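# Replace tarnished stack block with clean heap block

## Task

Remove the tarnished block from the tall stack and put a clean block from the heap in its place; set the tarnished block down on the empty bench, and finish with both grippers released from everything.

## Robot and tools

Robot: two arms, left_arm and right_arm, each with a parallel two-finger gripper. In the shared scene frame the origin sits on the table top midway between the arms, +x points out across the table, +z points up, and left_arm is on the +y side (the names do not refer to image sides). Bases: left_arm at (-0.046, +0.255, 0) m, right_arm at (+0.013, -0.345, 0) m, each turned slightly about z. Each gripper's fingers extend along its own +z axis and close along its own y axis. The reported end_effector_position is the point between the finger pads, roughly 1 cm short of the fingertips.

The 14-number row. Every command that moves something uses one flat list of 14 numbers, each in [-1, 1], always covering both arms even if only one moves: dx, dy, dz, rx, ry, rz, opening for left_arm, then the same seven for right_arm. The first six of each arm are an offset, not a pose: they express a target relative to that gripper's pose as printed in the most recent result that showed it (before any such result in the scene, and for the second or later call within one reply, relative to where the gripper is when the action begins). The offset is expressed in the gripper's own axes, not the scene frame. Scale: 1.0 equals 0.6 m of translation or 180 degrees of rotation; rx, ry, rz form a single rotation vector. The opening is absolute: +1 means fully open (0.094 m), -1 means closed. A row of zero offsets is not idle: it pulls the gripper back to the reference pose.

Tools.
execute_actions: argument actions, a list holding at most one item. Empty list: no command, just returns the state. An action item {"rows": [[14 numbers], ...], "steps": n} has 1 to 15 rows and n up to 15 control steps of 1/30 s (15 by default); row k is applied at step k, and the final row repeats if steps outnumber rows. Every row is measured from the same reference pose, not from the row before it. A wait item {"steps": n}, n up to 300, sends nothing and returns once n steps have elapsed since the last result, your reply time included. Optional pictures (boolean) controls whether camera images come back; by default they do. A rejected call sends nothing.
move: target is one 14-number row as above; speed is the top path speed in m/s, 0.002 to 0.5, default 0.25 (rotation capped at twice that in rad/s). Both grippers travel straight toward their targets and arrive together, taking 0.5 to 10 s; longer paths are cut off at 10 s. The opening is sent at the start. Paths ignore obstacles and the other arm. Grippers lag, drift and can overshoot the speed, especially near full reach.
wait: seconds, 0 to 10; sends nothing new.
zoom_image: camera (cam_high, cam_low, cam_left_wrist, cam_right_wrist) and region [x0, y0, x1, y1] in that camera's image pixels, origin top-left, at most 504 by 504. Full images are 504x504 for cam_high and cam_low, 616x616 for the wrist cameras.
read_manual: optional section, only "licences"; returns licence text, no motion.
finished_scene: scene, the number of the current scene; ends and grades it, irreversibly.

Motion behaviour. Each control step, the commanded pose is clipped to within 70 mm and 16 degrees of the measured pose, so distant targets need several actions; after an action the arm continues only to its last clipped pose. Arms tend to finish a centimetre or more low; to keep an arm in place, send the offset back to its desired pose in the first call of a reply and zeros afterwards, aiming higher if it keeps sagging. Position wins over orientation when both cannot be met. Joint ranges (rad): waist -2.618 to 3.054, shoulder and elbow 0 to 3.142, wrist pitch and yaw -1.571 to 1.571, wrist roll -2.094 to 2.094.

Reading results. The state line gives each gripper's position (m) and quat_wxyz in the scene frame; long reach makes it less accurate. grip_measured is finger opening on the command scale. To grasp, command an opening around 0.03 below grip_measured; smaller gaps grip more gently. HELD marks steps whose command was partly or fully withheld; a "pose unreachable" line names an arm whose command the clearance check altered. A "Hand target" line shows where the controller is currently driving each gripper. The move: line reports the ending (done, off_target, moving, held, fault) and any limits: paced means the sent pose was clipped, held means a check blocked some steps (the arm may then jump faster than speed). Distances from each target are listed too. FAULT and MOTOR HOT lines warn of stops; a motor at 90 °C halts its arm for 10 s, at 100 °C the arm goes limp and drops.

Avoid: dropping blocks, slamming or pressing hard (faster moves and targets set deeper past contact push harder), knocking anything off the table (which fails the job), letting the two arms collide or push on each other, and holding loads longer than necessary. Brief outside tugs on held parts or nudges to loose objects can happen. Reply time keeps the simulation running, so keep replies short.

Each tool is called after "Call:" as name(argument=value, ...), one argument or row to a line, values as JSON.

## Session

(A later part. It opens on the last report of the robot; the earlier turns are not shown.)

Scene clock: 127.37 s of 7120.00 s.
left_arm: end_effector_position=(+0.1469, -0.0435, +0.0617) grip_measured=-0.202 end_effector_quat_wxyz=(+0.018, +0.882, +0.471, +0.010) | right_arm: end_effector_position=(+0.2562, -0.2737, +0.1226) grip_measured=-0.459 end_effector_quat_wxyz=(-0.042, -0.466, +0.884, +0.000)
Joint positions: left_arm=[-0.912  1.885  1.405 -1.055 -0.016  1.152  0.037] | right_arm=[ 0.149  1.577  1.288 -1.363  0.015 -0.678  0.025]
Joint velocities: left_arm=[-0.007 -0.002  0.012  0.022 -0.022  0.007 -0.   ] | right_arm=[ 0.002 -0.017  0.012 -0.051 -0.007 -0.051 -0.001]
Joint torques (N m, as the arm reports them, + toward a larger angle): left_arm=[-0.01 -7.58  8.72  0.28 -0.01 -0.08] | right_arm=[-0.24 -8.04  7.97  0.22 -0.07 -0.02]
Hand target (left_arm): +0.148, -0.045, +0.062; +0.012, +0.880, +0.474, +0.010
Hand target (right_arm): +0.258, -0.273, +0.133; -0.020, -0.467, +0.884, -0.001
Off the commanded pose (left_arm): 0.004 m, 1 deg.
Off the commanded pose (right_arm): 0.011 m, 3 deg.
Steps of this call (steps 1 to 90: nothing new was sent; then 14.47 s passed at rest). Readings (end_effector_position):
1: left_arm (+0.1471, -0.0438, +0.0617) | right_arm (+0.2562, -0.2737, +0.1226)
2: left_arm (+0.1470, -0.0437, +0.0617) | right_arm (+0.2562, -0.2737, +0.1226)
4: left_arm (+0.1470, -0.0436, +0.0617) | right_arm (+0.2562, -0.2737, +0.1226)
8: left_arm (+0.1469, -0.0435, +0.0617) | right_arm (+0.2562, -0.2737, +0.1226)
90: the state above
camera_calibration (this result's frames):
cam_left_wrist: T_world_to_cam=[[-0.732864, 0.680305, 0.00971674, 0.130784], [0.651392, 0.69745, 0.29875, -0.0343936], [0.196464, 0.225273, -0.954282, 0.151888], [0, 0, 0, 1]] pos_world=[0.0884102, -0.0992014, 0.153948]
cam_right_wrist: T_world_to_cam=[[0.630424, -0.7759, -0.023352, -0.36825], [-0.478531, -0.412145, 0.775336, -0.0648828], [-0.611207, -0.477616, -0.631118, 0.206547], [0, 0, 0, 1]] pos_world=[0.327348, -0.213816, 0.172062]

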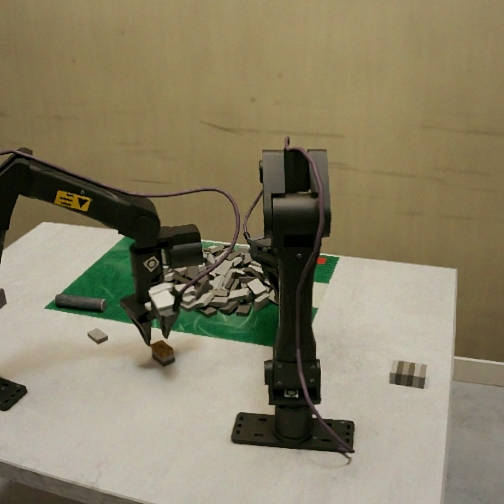

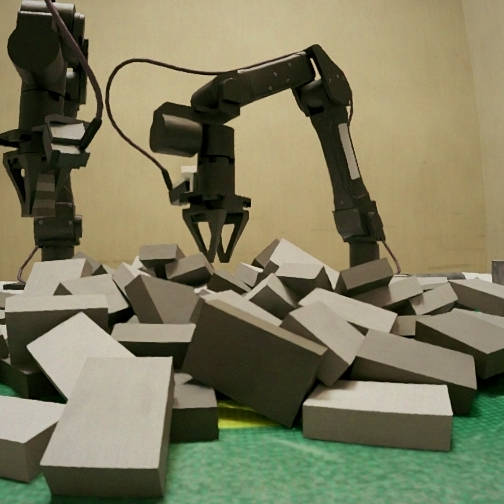

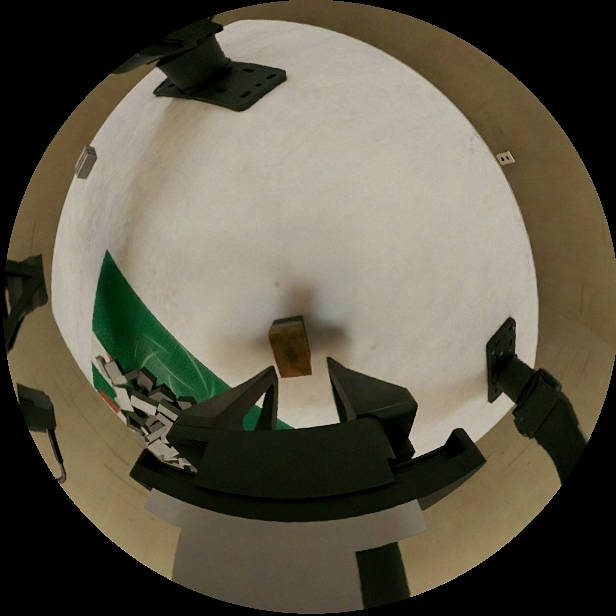

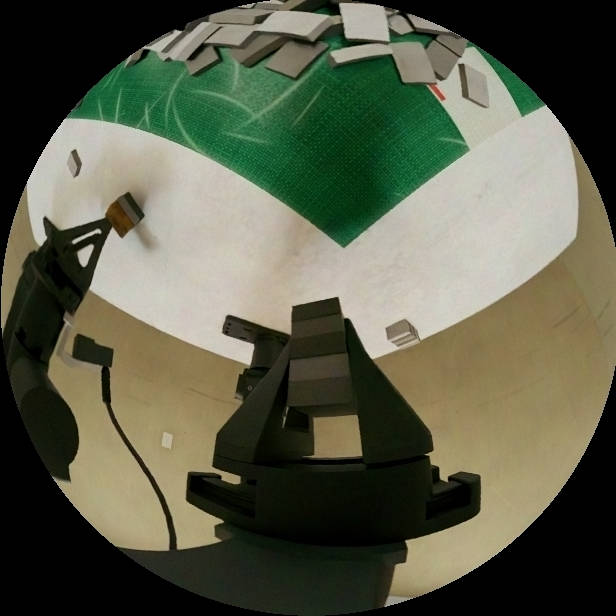

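Call:
move(
  target=[-0.008,0.012,0.045,0,0,0,-0.05,0,0,-0.015,0.008,-0.015,0,-0.5],
  speed=0.05,
)

Call:
zoom_image(
  camera="cam_high",
  region=[120,300,210,375],
)

Scene clock: 135.53 s of 7120.00 s.
left_arm: end_effector_position=(+0.1553, -0.0568, +0.0465) grip_measured=-0.052 end_effector_quat_wxyz=(+0.032, +0.882, +0.470, +0.011) | right_arm: end_effector_position=(+0.2536, -0.2745, +0.1189) grip_measured=-0.459 end_effector_quat_wxyz=(-0.046, -0.466, +0.883, +0.001)
Joint positions: left_arm=[-0.912  1.932  1.405 -0.979 -0.016  1.152  0.045] | right_arm=[ 0.149  1.577  1.272 -1.357  0.015 -0.678  0.025]
Joint velocities: left_arm=[-0.002 -0.007  0.007 -0.037 -0.007 -0.007  0.   ] | right_arm=[-0.012  0.007 -0.002 -0.051 -0.007  0.022 -0.   ]
Joint torques (N m, as the arm reports them, + toward a larger angle): left_arm=[-0.19 -8.12  4.4   0.61  0.02 -0.02] | right_arm=[-0.48 -9.11  7.44  0.28 -0.14 -0.04]
Hand target (left_arm): +0.151, -0.052, +0.035; +0.018, +0.882, +0.471, +0.010
Hand target (right_arm): +0.257, -0.273, +0.132; -0.015, -0.467, +0.884, +0.000
Off the commanded pose (left_arm): 0.013 m, 2 deg.
Off the commanded pose (right_arm): 0.013 m, 4 deg.
After step 90, 4.23 s passed at rest.
move: off_target (left_arm, right_arm)
camera_calibration (this result's frames):
cam_left_wrist: T_world_to_cam=[[-0.732798, 0.6802, -0.0182872, 0.147489], [0.64684, 0.704697, 0.291549, -0.0245495], [0.211198, 0.201818, -0.956381, 0.135254], [0, 0, 0, 1]] pos_world=[0.0953937, -0.110319, 0.139209]
cam_right_wrist: T_world_to_cam=[[0.630184, -0.775972, -0.0271186, -0.36683], [-0.47114, -0.409919, 0.781021, -0.065483], [-0.617167, -0.479411, -0.623916, 0.202421], [0, 0, 0, 1]] pos_world=[0.325246, -0.214449, 0.16749]

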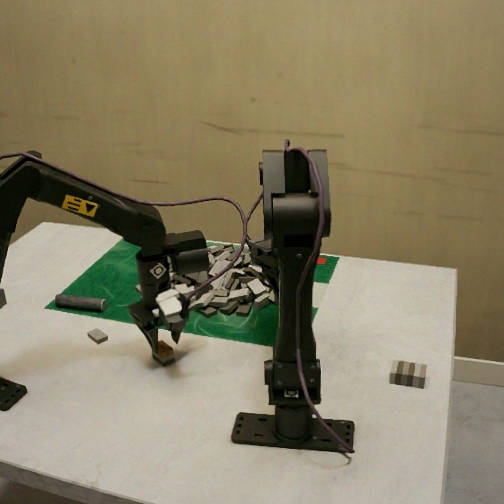

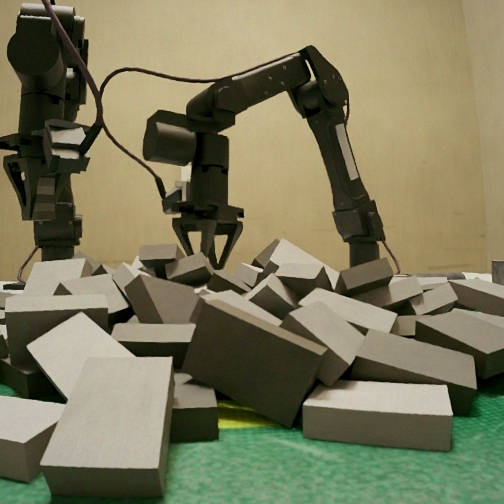

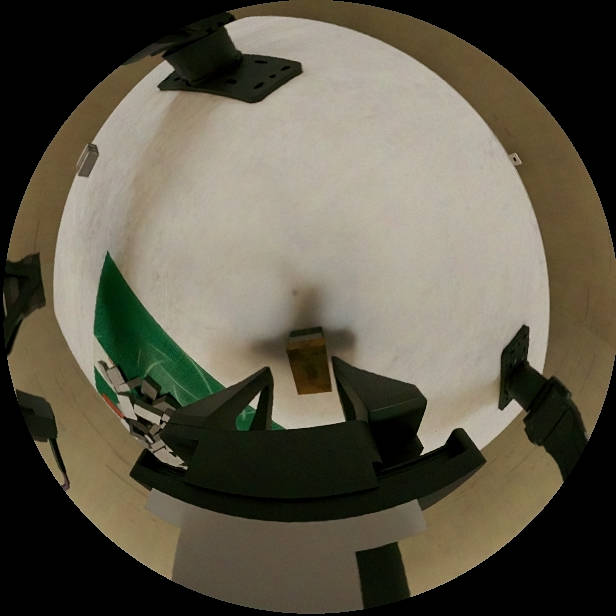

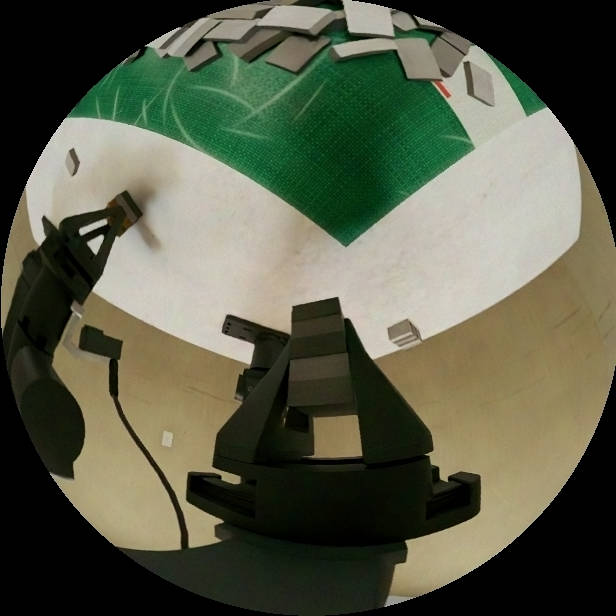

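Region (120, 300, 210, 375) of cam_high's 504x504 image, scaled by 5.600, with more detail than that image has.

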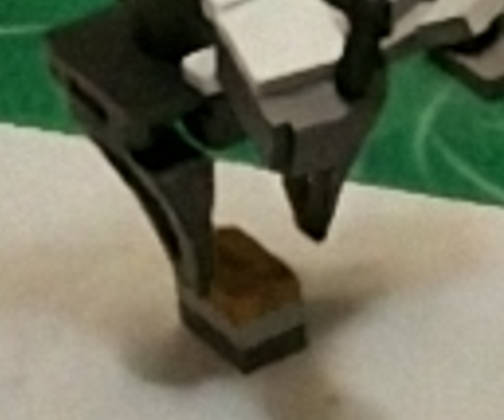

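Call:
execute_actions(
  actions=[
    {"rows":[[0,-0.014,0.02,-0.008,0,0,-0.05,0,0,-0.025,0.008,-0.018,0,-0.5],[0,-0.018,0.026,-0.012,0,0,-0.05,0,0,-0.025,0.008,-0.018,0,-0.5],[0,-0.022,0.032,-0.018,0,0,-0.05,0,0,-0.025,0.008,-0.018,0,-0.5]]},
  ],
  pictures=false,
)

Call:
wait(
  seconds=0.5,
)

Call:
zoom_image(
  camera="cam_high",
  region=[120,300,210,375],
)

Scene clock: 146.60 s of 7120.00 s.
left_arm: end_effector_position=(+0.1483, -0.0503, +0.0244) grip_measured=-0.051 end_effector_quat_wxyz=(+0.049, +0.881, +0.470, +0.021) | right_arm: end_effector_position=(+0.2534, -0.2737, +0.1216) grip_measured=-0.459 end_effector_quat_wxyz=(-0.040, -0.468, +0.883, +0.003)
Joint positions: left_arm=[-0.929  1.896  1.26  -0.833 -0.036  1.138  0.045] | right_arm=[ 0.149  1.566  1.272 -1.357  0.01  -0.681  0.025]
Joint velocities: left_arm=[-0.007  0.002 -0.002  0.007  0.037  0.022 -0.   ] | right_arm=[-0.002 -0.012  0.017  0.051  0.022 -0.022  0.   ]
Joint torques (N m, as the arm reports them, + toward a larger angle): left_arm=[ -0.76 -10.16   4.37   0.64  -0.06  -0.05] | right_arm=[-0.73 -8.56  7.7   0.2  -0.17 -0.04]
Hand target (left_arm): +0.146, -0.050, +0.026; +0.057, +0.881, +0.470, +0.023
Hand target (right_arm): +0.255, -0.274, +0.134; -0.016, -0.467, +0.884, +0.003
Off the commanded pose (left_arm): 0.004 m, 1 deg.
Off the commanded pose (right_arm): 0.012 m, 3 deg.
Steps of this call (steps 1 to 90: nothing new was sent; then 7.57 s passed at rest; steps 91 to 105: all 15 steps of this action). Readings (end_effector_position):
91: left_arm (+0.1558, -0.0575, +0.0453) | right_arm (+0.2536, -0.2744, +0.1191)
92: left_arm (+0.1555, -0.0569, +0.0428) | right_arm (+0.2536, -0.2743, +0.1195)
94: left_arm (+0.1506, -0.0499, +0.0345) | right_arm (+0.2535, -0.2741, +0.1205)
98: left_arm (+0.1444, -0.0444, +0.0241) | right_arm (+0.2534, -0.2738, +0.1216)
105: the state above

Scene clock: 147.10 s of 7120.00 s.
left_arm: end_effector_position=(+0.1495, -0.0520, +0.0246) grip_measured=-0.051 end_effector_quat_wxyz=(+0.054, +0.881, +0.470, +0.021) | right_arm: end_effector_position=(+0.2534, -0.2737, +0.1216) grip_measured=-0.459 end_effector_quat_wxyz=(-0.040, -0.468, +0.883, +0.003)
Joint positions: left_arm=[-0.929  1.896  1.26  -0.825 -0.037  1.137  0.045] | right_arm=[ 0.149  1.566  1.272 -1.357  0.01  -0.681  0.025]
Joint velocities: left_arm=[-0.002 -0.012  0.027  0.037 -0.007  0.081  0.   ] | right_arm=[-0.017 -0.007 -0.007 -0.022 -0.022 -0.022 -0.001]
Joint torques (N m, as the arm reports them, + toward a larger angle): left_arm=[ -0.77 -10.16   4.42   0.67  -0.05  -0.09] | right_arm=[-0.73 -8.54  7.76  0.2  -0.15 -0.06]
Hand target (left_arm): +0.146, -0.050, +0.026; +0.057, +0.881, +0.470, +0.023
Hand target (right_arm): +0.255, -0.274, +0.134; -0.016, -0.467, +0.884, +0.003
Off the commanded pose (left_arm): 0.005 m, 0 deg.
Off the commanded pose (right_arm): 0.012 m, 3 deg.
Steps of this call (steps 1 to 15: nothing new was sent). Readings (end_effector_position):
1: left_arm (+0.1486, -0.0509, +0.0245) | right_arm (+0.2534, -0.2737, +0.1216)
2: left_arm (+0.1488, -0.0510, +0.0244) | right_arm (+0.2534, -0.2737, +0.1216)
4: left_arm (+0.1490, -0.0514, +0.0245) | right_arm (+0.2534, -0.2737, +0.1216)
8: left_arm (+0.1493, -0.0518, +0.0245) | right_arm (+0.2534, -0.2737, +0.1216)
15: the state above
camera_calibration (this result's frames):
cam_left_wrist: T_world_to_cam=[[-0.73127, 0.678895, -0.0659242, 0.140435], [0.635149, 0.712992, 0.297031, -0.0157387], [0.248656, 0.175338, -0.95259, 0.107489], [0, 0, 0, 1]] pos_world=[0.0859646, -0.102966, 0.116326]
cam_right_wrist: T_world_to_cam=[[0.632505, -0.774083, -0.0270842, -0.36607], [-0.477734, -0.417404, 0.77301, -0.0668082], [-0.609678, -0.475994, -0.633816, 0.204573], [0, 0, 0, 1]] pos_world=[0.324348, -0.213879, 0.17139]

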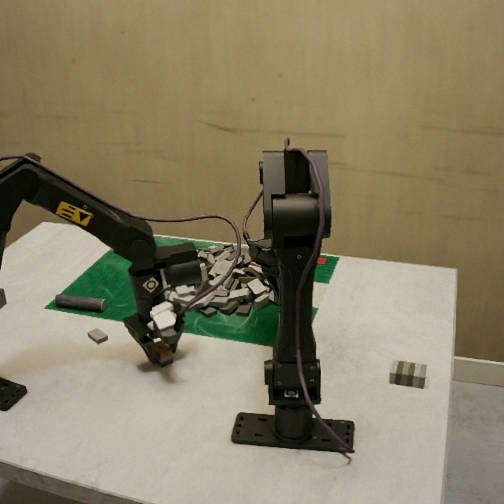

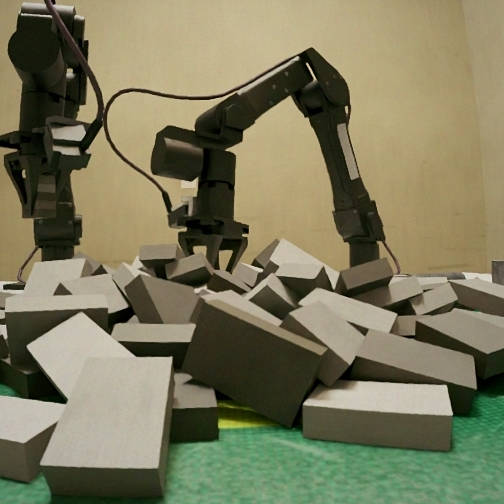

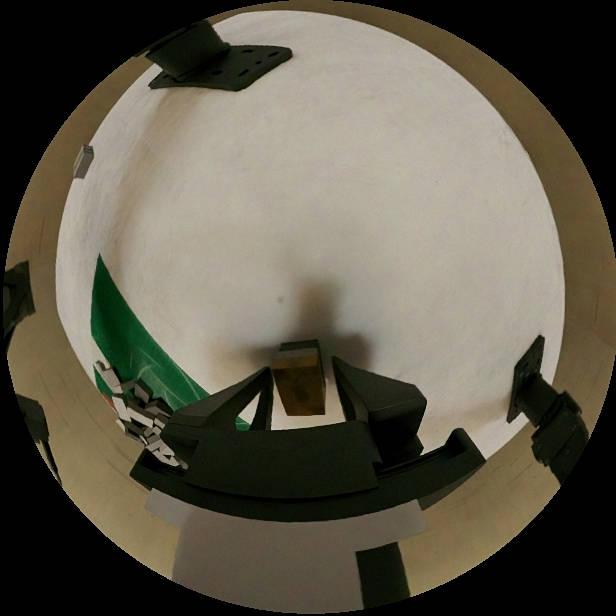

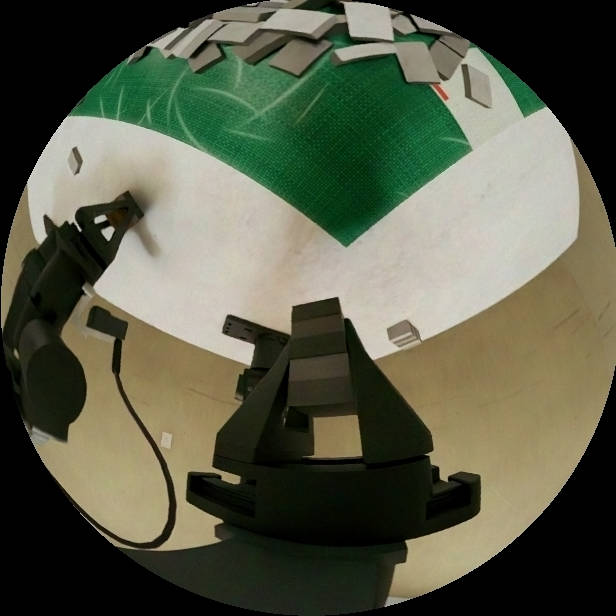

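Region (120, 300, 210, 375) of cam_high's 504x504 image, scaled by 5.600, with more detail than that image has.

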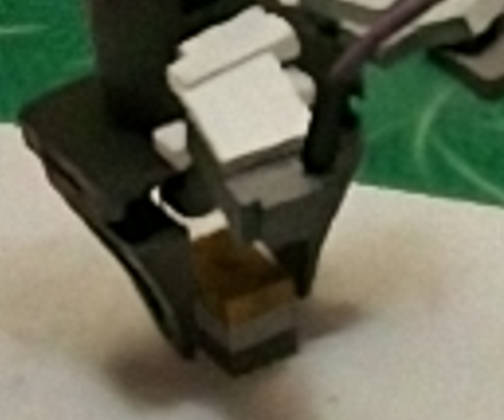

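Call:
move(
  target=[0.01,0.002,-0.03,0.04,0.006,0,-0.05,0,0,-0.02,0.008,-0.015,0,-0.5],
  speed=0.03,
)

Call:
zoom_image(
  camera="cam_high",
  region=[120,300,210,375],
)

Scene clock: 157.67 s of 7120.00 s.
left_arm: end_effector_position=(+0.1505, -0.0465, +0.0431) grip_measured=-0.051 end_effector_quat_wxyz=(+0.003, +0.882, +0.470, +0.008) | right_arm: end_effector_position=(+0.2534, -0.2737, +0.1216) grip_measured=-0.459 end_effector_quat_wxyz=(-0.040, -0.468, +0.883, +0.003)
Joint positions: left_arm=[-0.908  1.947  1.415 -1.032 -0.016  1.156  0.045] | right_arm=[ 0.149  1.566  1.272 -1.357  0.01  -0.681  0.025]
Joint velocities: left_arm=[ 0.002 -0.002 -0.027 -0.007 -0.037  0.022  0.001] | right_arm=[-0.002 -0.002  0.002 -0.066 -0.022 -0.066 -0.002]
Joint torques (N m, as the arm reports them, + toward a larger angle): left_arm=[ 0.98 -7.86  8.54  0.23  0.15  0.12] | right_arm=[-0.49 -8.96  7.22  0.26 -0.13 -0.05]
Hand target (left_arm): +0.152, -0.046, +0.043; -0.006, +0.882, +0.471, +0.001
Hand target (right_arm): +0.254, -0.273, +0.133; -0.014, -0.468, +0.884, +0.002
Off the commanded pose (left_arm): 0.002 m, 1 deg.
Off the commanded pose (right_arm): 0.012 m, 3 deg.
After step 90, 5.20 s passed at rest.
move: off_target (right_arm)
camera_calibration (this result's frames):
cam_left_wrist: T_world_to_cam=[[-0.732461, 0.679692, 0.038974, 0.134284], [0.656343, 0.689773, 0.305658, -0.0305048], [0.180871, 0.249463, -0.951343, 0.137528], [0, 0, 0, 1]] pos_world=[0.0935048, -0.104539, 0.134926]
cam_right_wrist: T_world_to_cam=[[0.632505, -0.774083, -0.0270842, -0.36607], [-0.477734, -0.417404, 0.77301, -0.0668082], [-0.609678, -0.475994, -0.633816, 0.204573], [0, 0, 0, 1]] pos_world=[0.324348, -0.213879, 0.17139]

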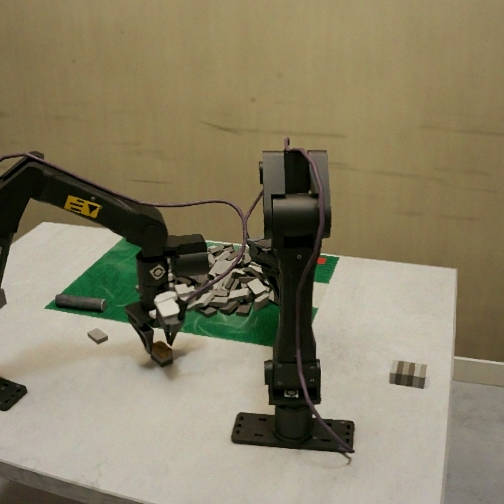

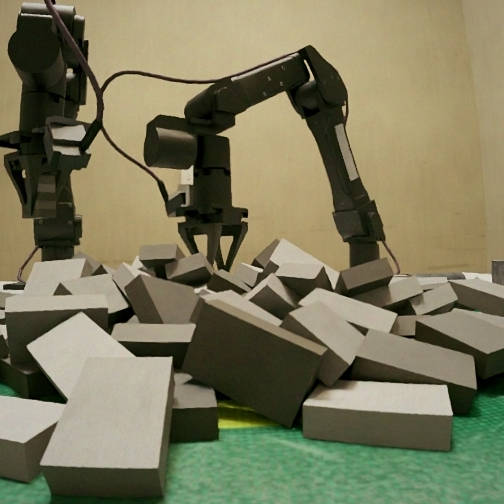

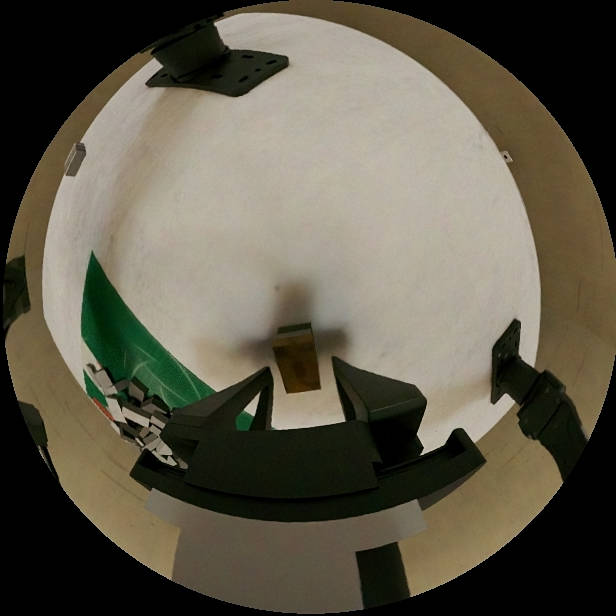

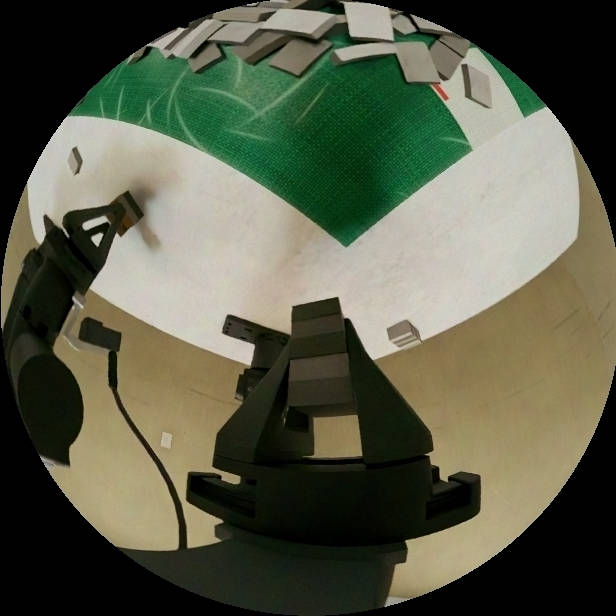

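Region (120, 300, 210, 375) of cam_high's 504x504 image, scaled by 5.600, with more detail than that image has.

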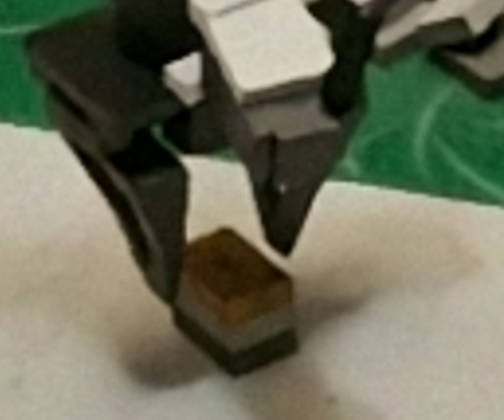

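Call:
move(
  target=[0,0.004,0.018,0.006,0,0,-0.05,0,0,-0.02,0.008,-0.015,0,-0.5],
  speed=0.03,
)

Call:
zoom_image(
  camera="cam_high",
  region=[120,300,210,375],
)

Scene clock: 164.23 s of 7120.00 s.
left_arm: end_effector_position=(+0.1499, -0.0458, +0.0364) grip_measured=-0.051 end_effector_quat_wxyz=(-0.006, +0.882, +0.470, +0.007) | right_arm: end_effector_position=(+0.2534, -0.2737, +0.1216) grip_measured=-0.459 end_effector_quat_wxyz=(-0.040, -0.468, +0.883, +0.003)
Joint positions: left_arm=[-0.908  1.967  1.415 -1.029 -0.015  1.157  0.045] | right_arm=[ 0.149  1.566  1.272 -1.357  0.01  -0.681  0.025]
Joint velocities: left_arm=[ 0.002  0.012 -0.007 -0.022  0.066  0.051 -0.001] | right_arm=[ 0.002 -0.022 -0.007  0.022  0.007 -0.007 -0.   ]
Joint torques (N m, as the arm reports them, + toward a larger angle): left_arm=[ 0.68 -8.07  6.74  0.45  0.09  0.09] | right_arm=[-0.48 -8.96  7.21  0.24 -0.13 -0.05]
Hand target (left_arm): +0.153, -0.048, +0.032; -0.006, +0.882, +0.471, +0.004
Hand target (right_arm): +0.254, -0.273, +0.133; -0.014, -0.468, +0.884, +0.002
Off the commanded pose (left_arm): 0.005 m, 0 deg.
Off the commanded pose (right_arm): 0.012 m, 3 deg.
After step 90, 2.40 s passed at rest.
move: off_target (right_arm)
camera_calibration (this result's frames):
cam_left_wrist: T_world_to_cam=[[-0.731737, 0.679303, 0.0557555, 0.132902], [0.659628, 0.685192, 0.308873, -0.0293471], [0.171615, 0.262792, -0.949468, 0.132981], [0, 0, 0, 1]] pos_world=[0.0937856, -0.105118, 0.127916]
cam_right_wrist: T_world_to_cam=[[0.632505, -0.774083, -0.0270842, -0.36607], [-0.477734, -0.417404, 0.77301, -0.0668082], [-0.609678, -0.475994, -0.633816, 0.204573], [0, 0, 0, 1]] pos_world=[0.324348, -0.213879, 0.17139]

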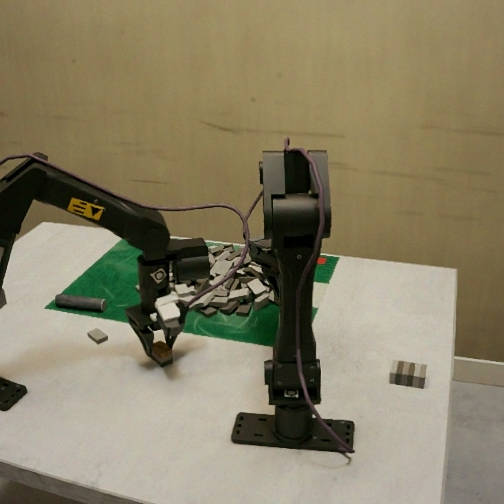

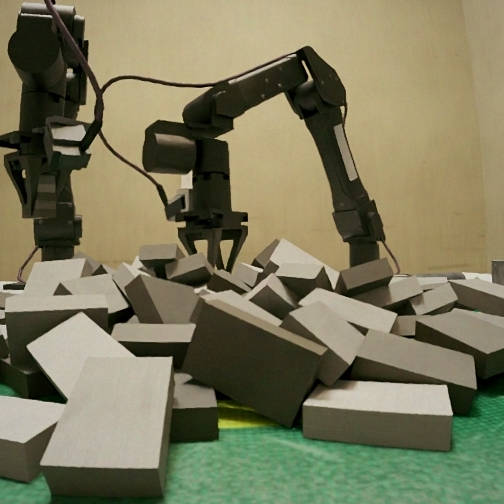

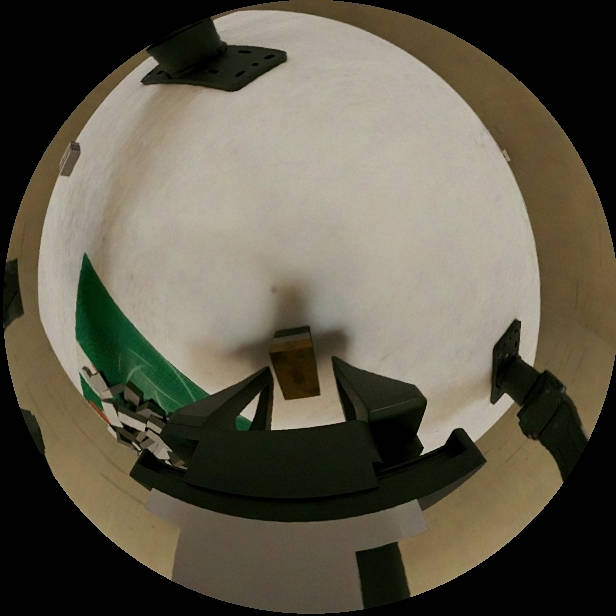

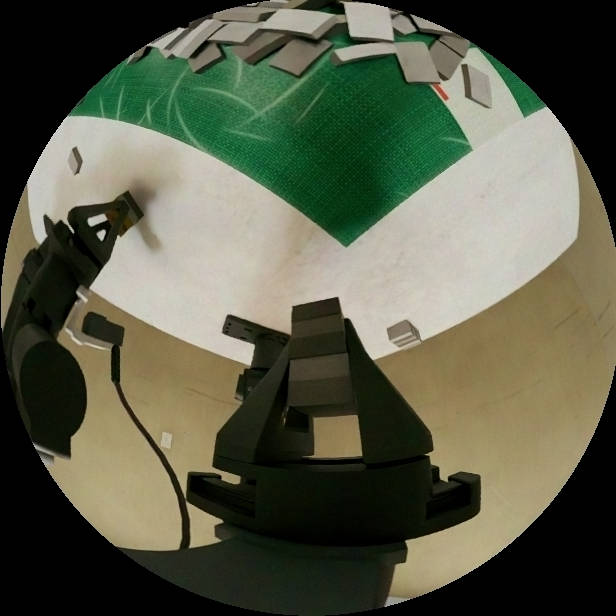

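Region (120, 300, 210, 375) of cam_high's 504x504 image, scaled by 5.600, with more detail than that image has.

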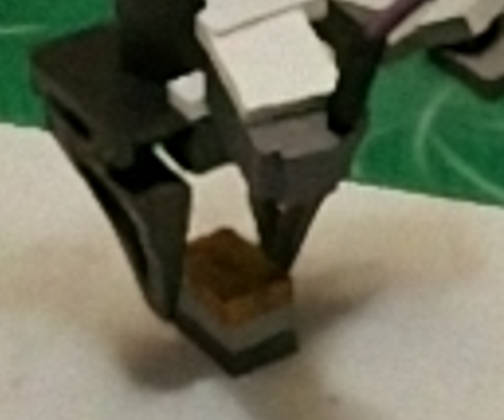

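Shift +y ~5 mm via wrist.

Call:
move(
  target=[0,0.011,0.002,-0.008,0,0,-0.05,0,0,-0.02,0.008,-0.015,0,-0.5],
  speed=0.03,
)

Scene clock: 169.93 s of 7120.00 s.
left_arm: end_effector_position=(+0.1530, -0.0489, +0.0364) grip_measured=-0.051 end_effector_quat_wxyz=(+0.003, +0.882, +0.470, +0.011) | right_arm: end_effector_position=(+0.2534, -0.2737, +0.1216) grip_measured=-0.459 end_effector_quat_wxyz=(-0.040, -0.468, +0.883, +0.003)
Joint positions: left_arm=[-0.908  1.967  1.415 -1.012 -0.021  1.157  0.045] | right_arm=[ 0.149  1.566  1.272 -1.357  0.01  -0.681  0.025]
Joint velocities: left_arm=[ 0.012 -0.007  0.007 -0.007  0.022  0.007 -0.001] | right_arm=[ 0.007 -0.012  0.002  0.022 -0.022 -0.022 -0.   ]
Joint torques (N m, as the arm reports them, + toward a larger angle): left_arm=[ 0.28 -9.19  6.11  0.49 -0.02  0.05] | right_arm=[-0.49 -8.97  7.16  0.24 -0.14 -0.05]
Hand target (left_arm): +0.155, -0.050, +0.035; +0.005, +0.883, +0.470, +0.013
Hand target (right_arm): +0.254, -0.273, +0.133; -0.014, -0.468, +0.884, +0.002
Off the commanded pose (left_arm): 0.003 m, 0 deg.
Off the commanded pose (right_arm): 0.012 m, 3 deg.
After step 90, 1.57 s passed at rest.
move: off_target (right_arm)
camera_calibration (this result's frames):
cam_left_wrist: T_world_to_cam=[[-0.732378, 0.679868, 0.0374463, 0.138147], [0.655333, 0.688885, 0.309799, -0.0284404], [0.184826, 0.25143, -0.950064, 0.130726], [0, 0, 0, 1]] pos_world=[0.0956524, -0.107198, 0.127836]
cam_right_wrist: T_world_to_cam=[[0.632505, -0.774083, -0.0270842, -0.36607], [-0.477734, -0.417404, 0.77301, -0.0668082], [-0.609678, -0.475994, -0.633816, 0.204573], [0, 0, 0, 1]] pos_world=[0.324348, -0.213879, 0.17139]

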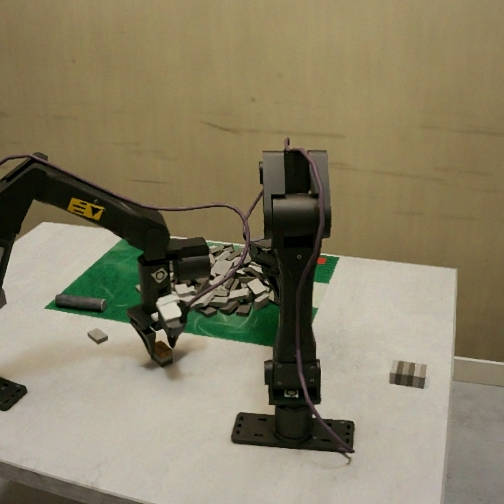

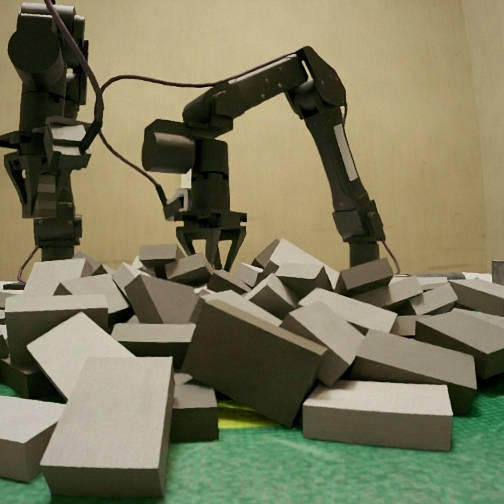

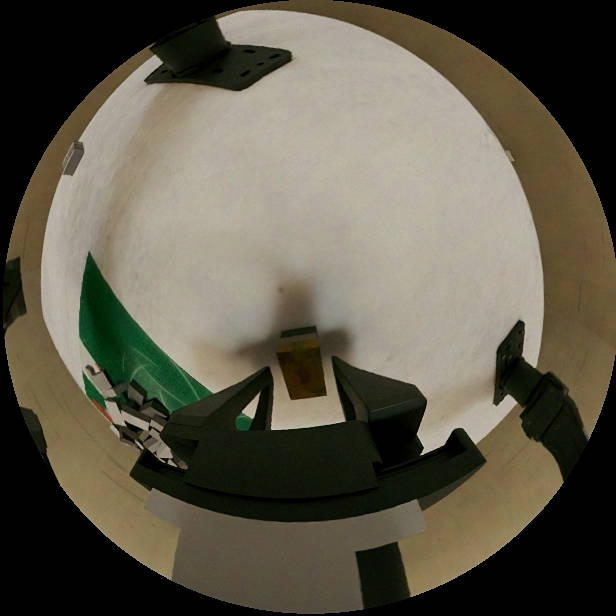

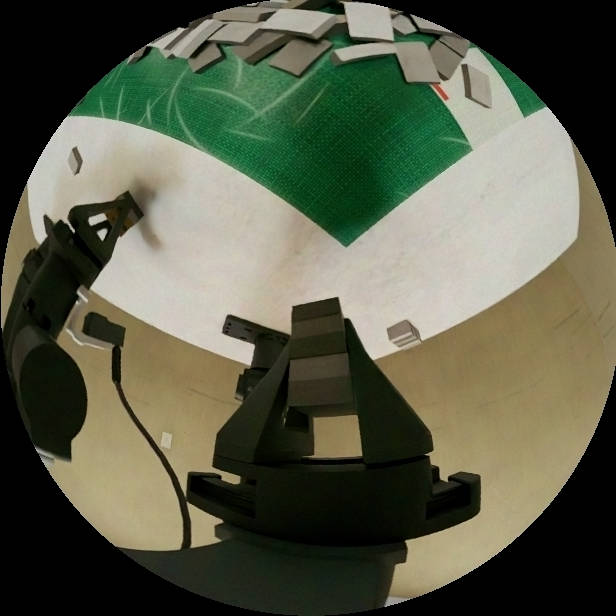

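Call:
move(
  target=[0,0,0,0,0,0,-0.5,0,0,-0.02,0.008,-0.015,0,-0.5],
)

Call:
move(
  target=[0,0,-0.06,0,0,0,-0.5,0,0,-0.02,0.008,-0.015,0,-0.5],
  speed=0.08,
)

Call:
zoom_image(
  camera="cam_high",
  region=[120,300,210,375],
)

Scene clock: 176.97 s of 7120.00 s.
left_arm: end_effector_position=(+0.1531, -0.0489, +0.0364) grip_measured=-0.467 end_effector_quat_wxyz=(+0.003, +0.882, +0.470, +0.011) | right_arm: end_effector_position=(+0.2534, -0.2737, +0.1216) grip_measured=-0.459 end_effector_quat_wxyz=(-0.040, -0.468, +0.883, +0.003)
Joint positions: left_arm=[-0.908  1.967  1.415 -1.012 -0.021  1.157  0.025] | right_arm=[ 0.149  1.566  1.272 -1.357  0.01  -0.681  0.025]
Joint velocities: left_arm=[-0.012  0.012 -0.032  0.007  0.081  0.095 -0.001] | right_arm=[-0.032  0.002  0.007 -0.066 -0.037  0.007  0.001]
Joint torques (N m, as the arm reports them, + toward a larger angle): left_arm=[ 0.03 -9.34  6.22  0.4   0.03  0.01] | right_arm=[-0.51 -8.97  7.23  0.25 -0.13 -0.05]
Hand target (left_arm): +0.153, -0.049, +0.036; +0.003, +0.882, +0.470, +0.011
Hand target (right_arm): +0.254, -0.273, +0.133; -0.014, -0.468, +0.884, +0.002
Off the commanded pose (left_arm): 0.000 m, 0 deg.
Off the commanded pose (right_arm): 0.012 m, 3 deg.
After step 90, 3.33 s passed at rest.
move: off_target (right_arm)
camera_calibration (this result's frames):
cam_left_wrist: T_world_to_cam=[[-0.732406, 0.679849, 0.0372521, 0.138192], [0.65513, 0.688762, 0.310503, -0.0285672], [0.185437, 0.251819, -0.949842, 0.130606], [0, 0, 0, 1]] pos_world=[0.0957086, -0.107163, 0.127778]
cam_right_wrist: T_world_to_cam=[[0.632505, -0.774083, -0.0270842, -0.36607], [-0.477734, -0.417404, 0.77301, -0.0668082], [-0.609678, -0.475994, -0.633816, 0.204573], [0, 0, 0, 1]] pos_world=[0.324348, -0.213879, 0.17139]

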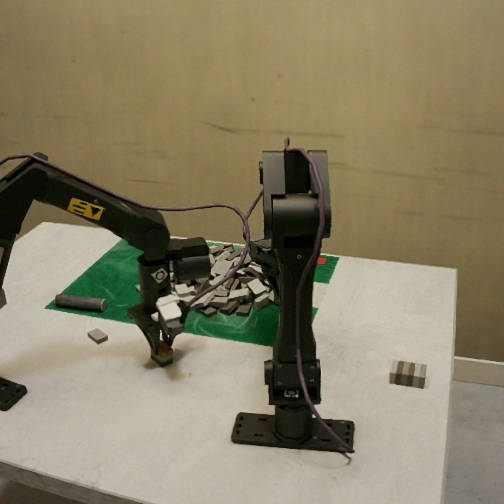

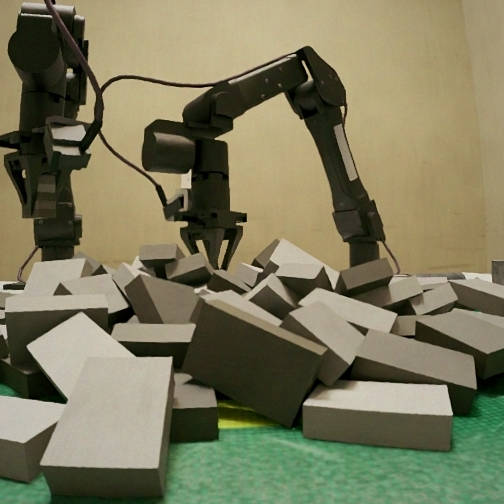

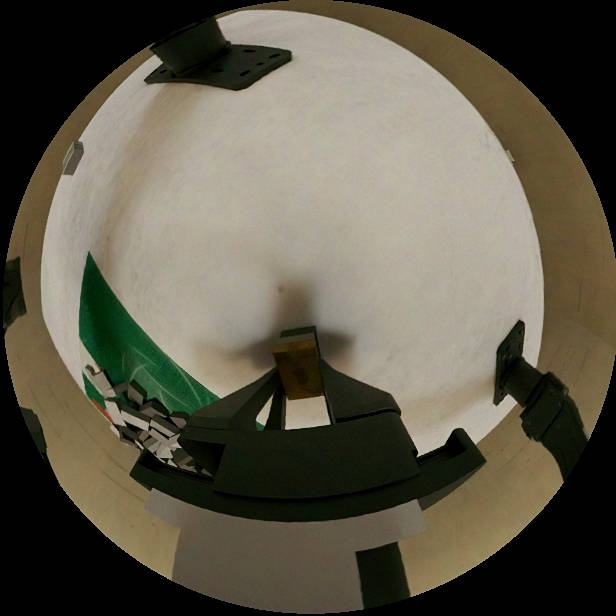

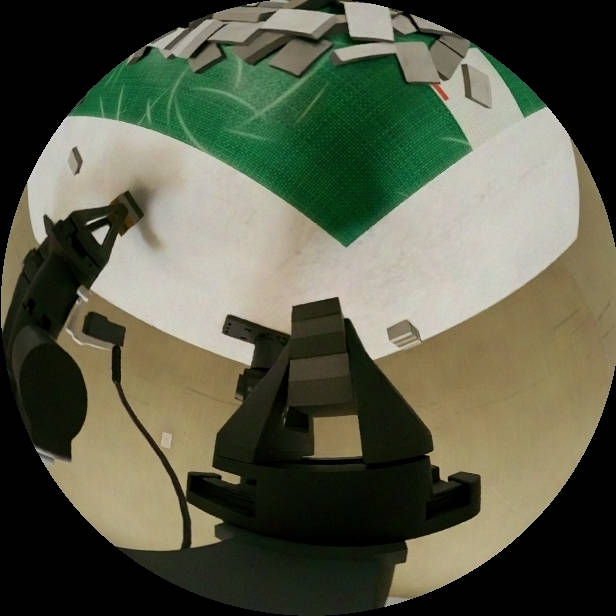

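Scene clock: 177.97 s of 7120.00 s.
left_arm: end_effector_position=(+0.1505, -0.0447, +0.0587) grip_measured=-0.467 end_effector_quat_wxyz=(-0.010, +0.882, +0.470, +0.010) | right_arm: end_effector_position=(+0.2534, -0.2737, +0.1216) grip_measured=-0.459 end_effector_quat_wxyz=(-0.040, -0.468, +0.883, +0.003)
Joint positions: left_arm=[-0.908  1.949  1.482 -1.121 -0.021  1.157  0.025] | right_arm=[ 0.149  1.566  1.272 -1.357  0.01  -0.681  0.025]
Joint velocities: left_arm=[-0.007 -0.002  0.007  0.007  0.037 -0.022  0.001] | right_arm=[-0.002 -0.012 -0.017 -0.051 -0.066 -0.022 -0.001]
Joint torques (N m, as the arm reports them, + toward a larger angle): left_arm=[ -0.19 -10.67   8.82   0.16   0.01  -0.02] | right_arm=[-0.5  -8.93  7.2   0.25 -0.14 -0.06]
Hand target (left_arm): +0.152, -0.049, +0.072; +0.003, +0.882, +0.470, +0.011
Hand target (right_arm): +0.254, -0.273, +0.133; -0.014, -0.468, +0.884, +0.002
Off the commanded pose (left_arm): 0.014 m, 1 deg.
Off the commanded pose (right_arm): 0.012 m, 3 deg.
move: off_target (left_arm, right_arm)
camera_calibration (this result's frames):
cam_left_wrist: T_world_to_cam=[[-0.73174, 0.678798, 0.061568, 0.131068], [0.659355, 0.682098, 0.316217, -0.0378826], [0.172652, 0.271984, -0.946687, 0.153858], [0, 0, 0, 1]] pos_world=[0.094322, -0.104976, 0.149565]
cam_right_wrist: T_world_to_cam=[[0.632505, -0.774083, -0.0270842, -0.36607], [-0.477734, -0.417404, 0.77301, -0.0668082], [-0.609678, -0.475994, -0.633816, 0.204573], [0, 0, 0, 1]] pos_world=[0.324348, -0.213879, 0.17139]

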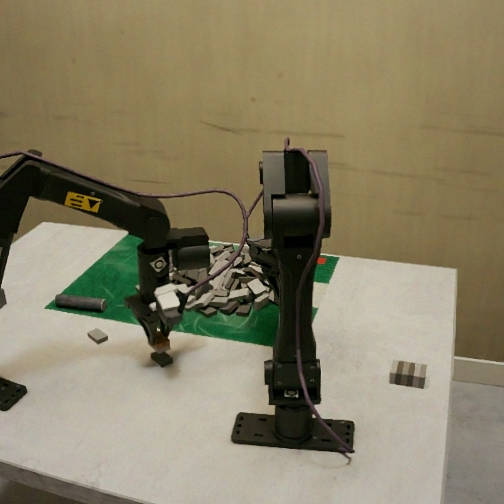

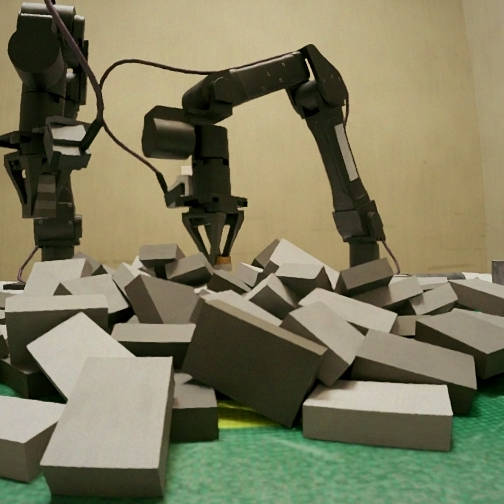

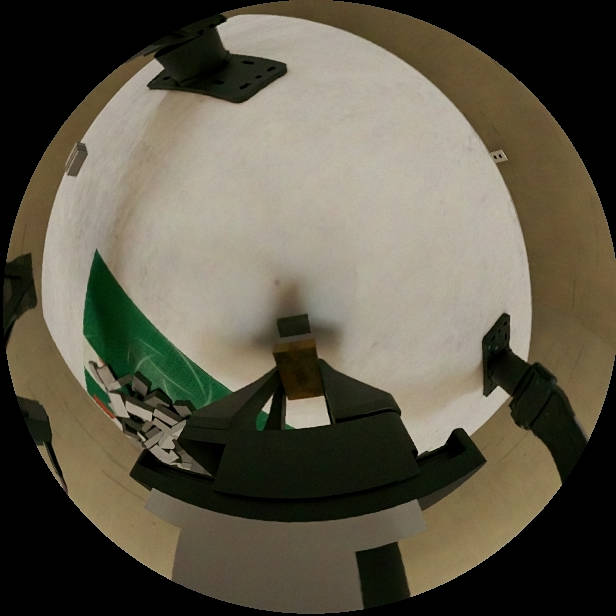

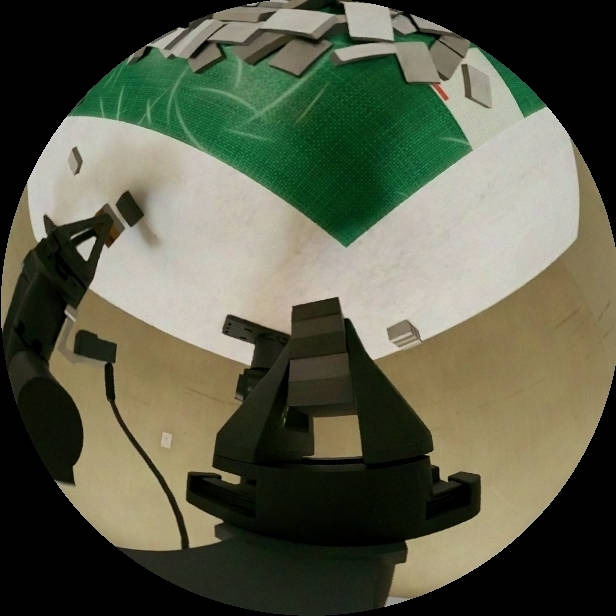

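Region (120, 300, 210, 375) of cam_high's 504x504 image, scaled by 5.600, with more detail than that image has.

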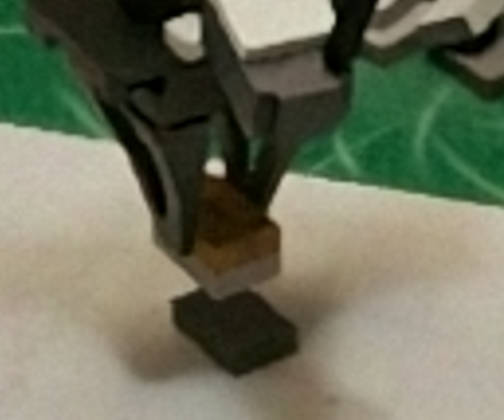

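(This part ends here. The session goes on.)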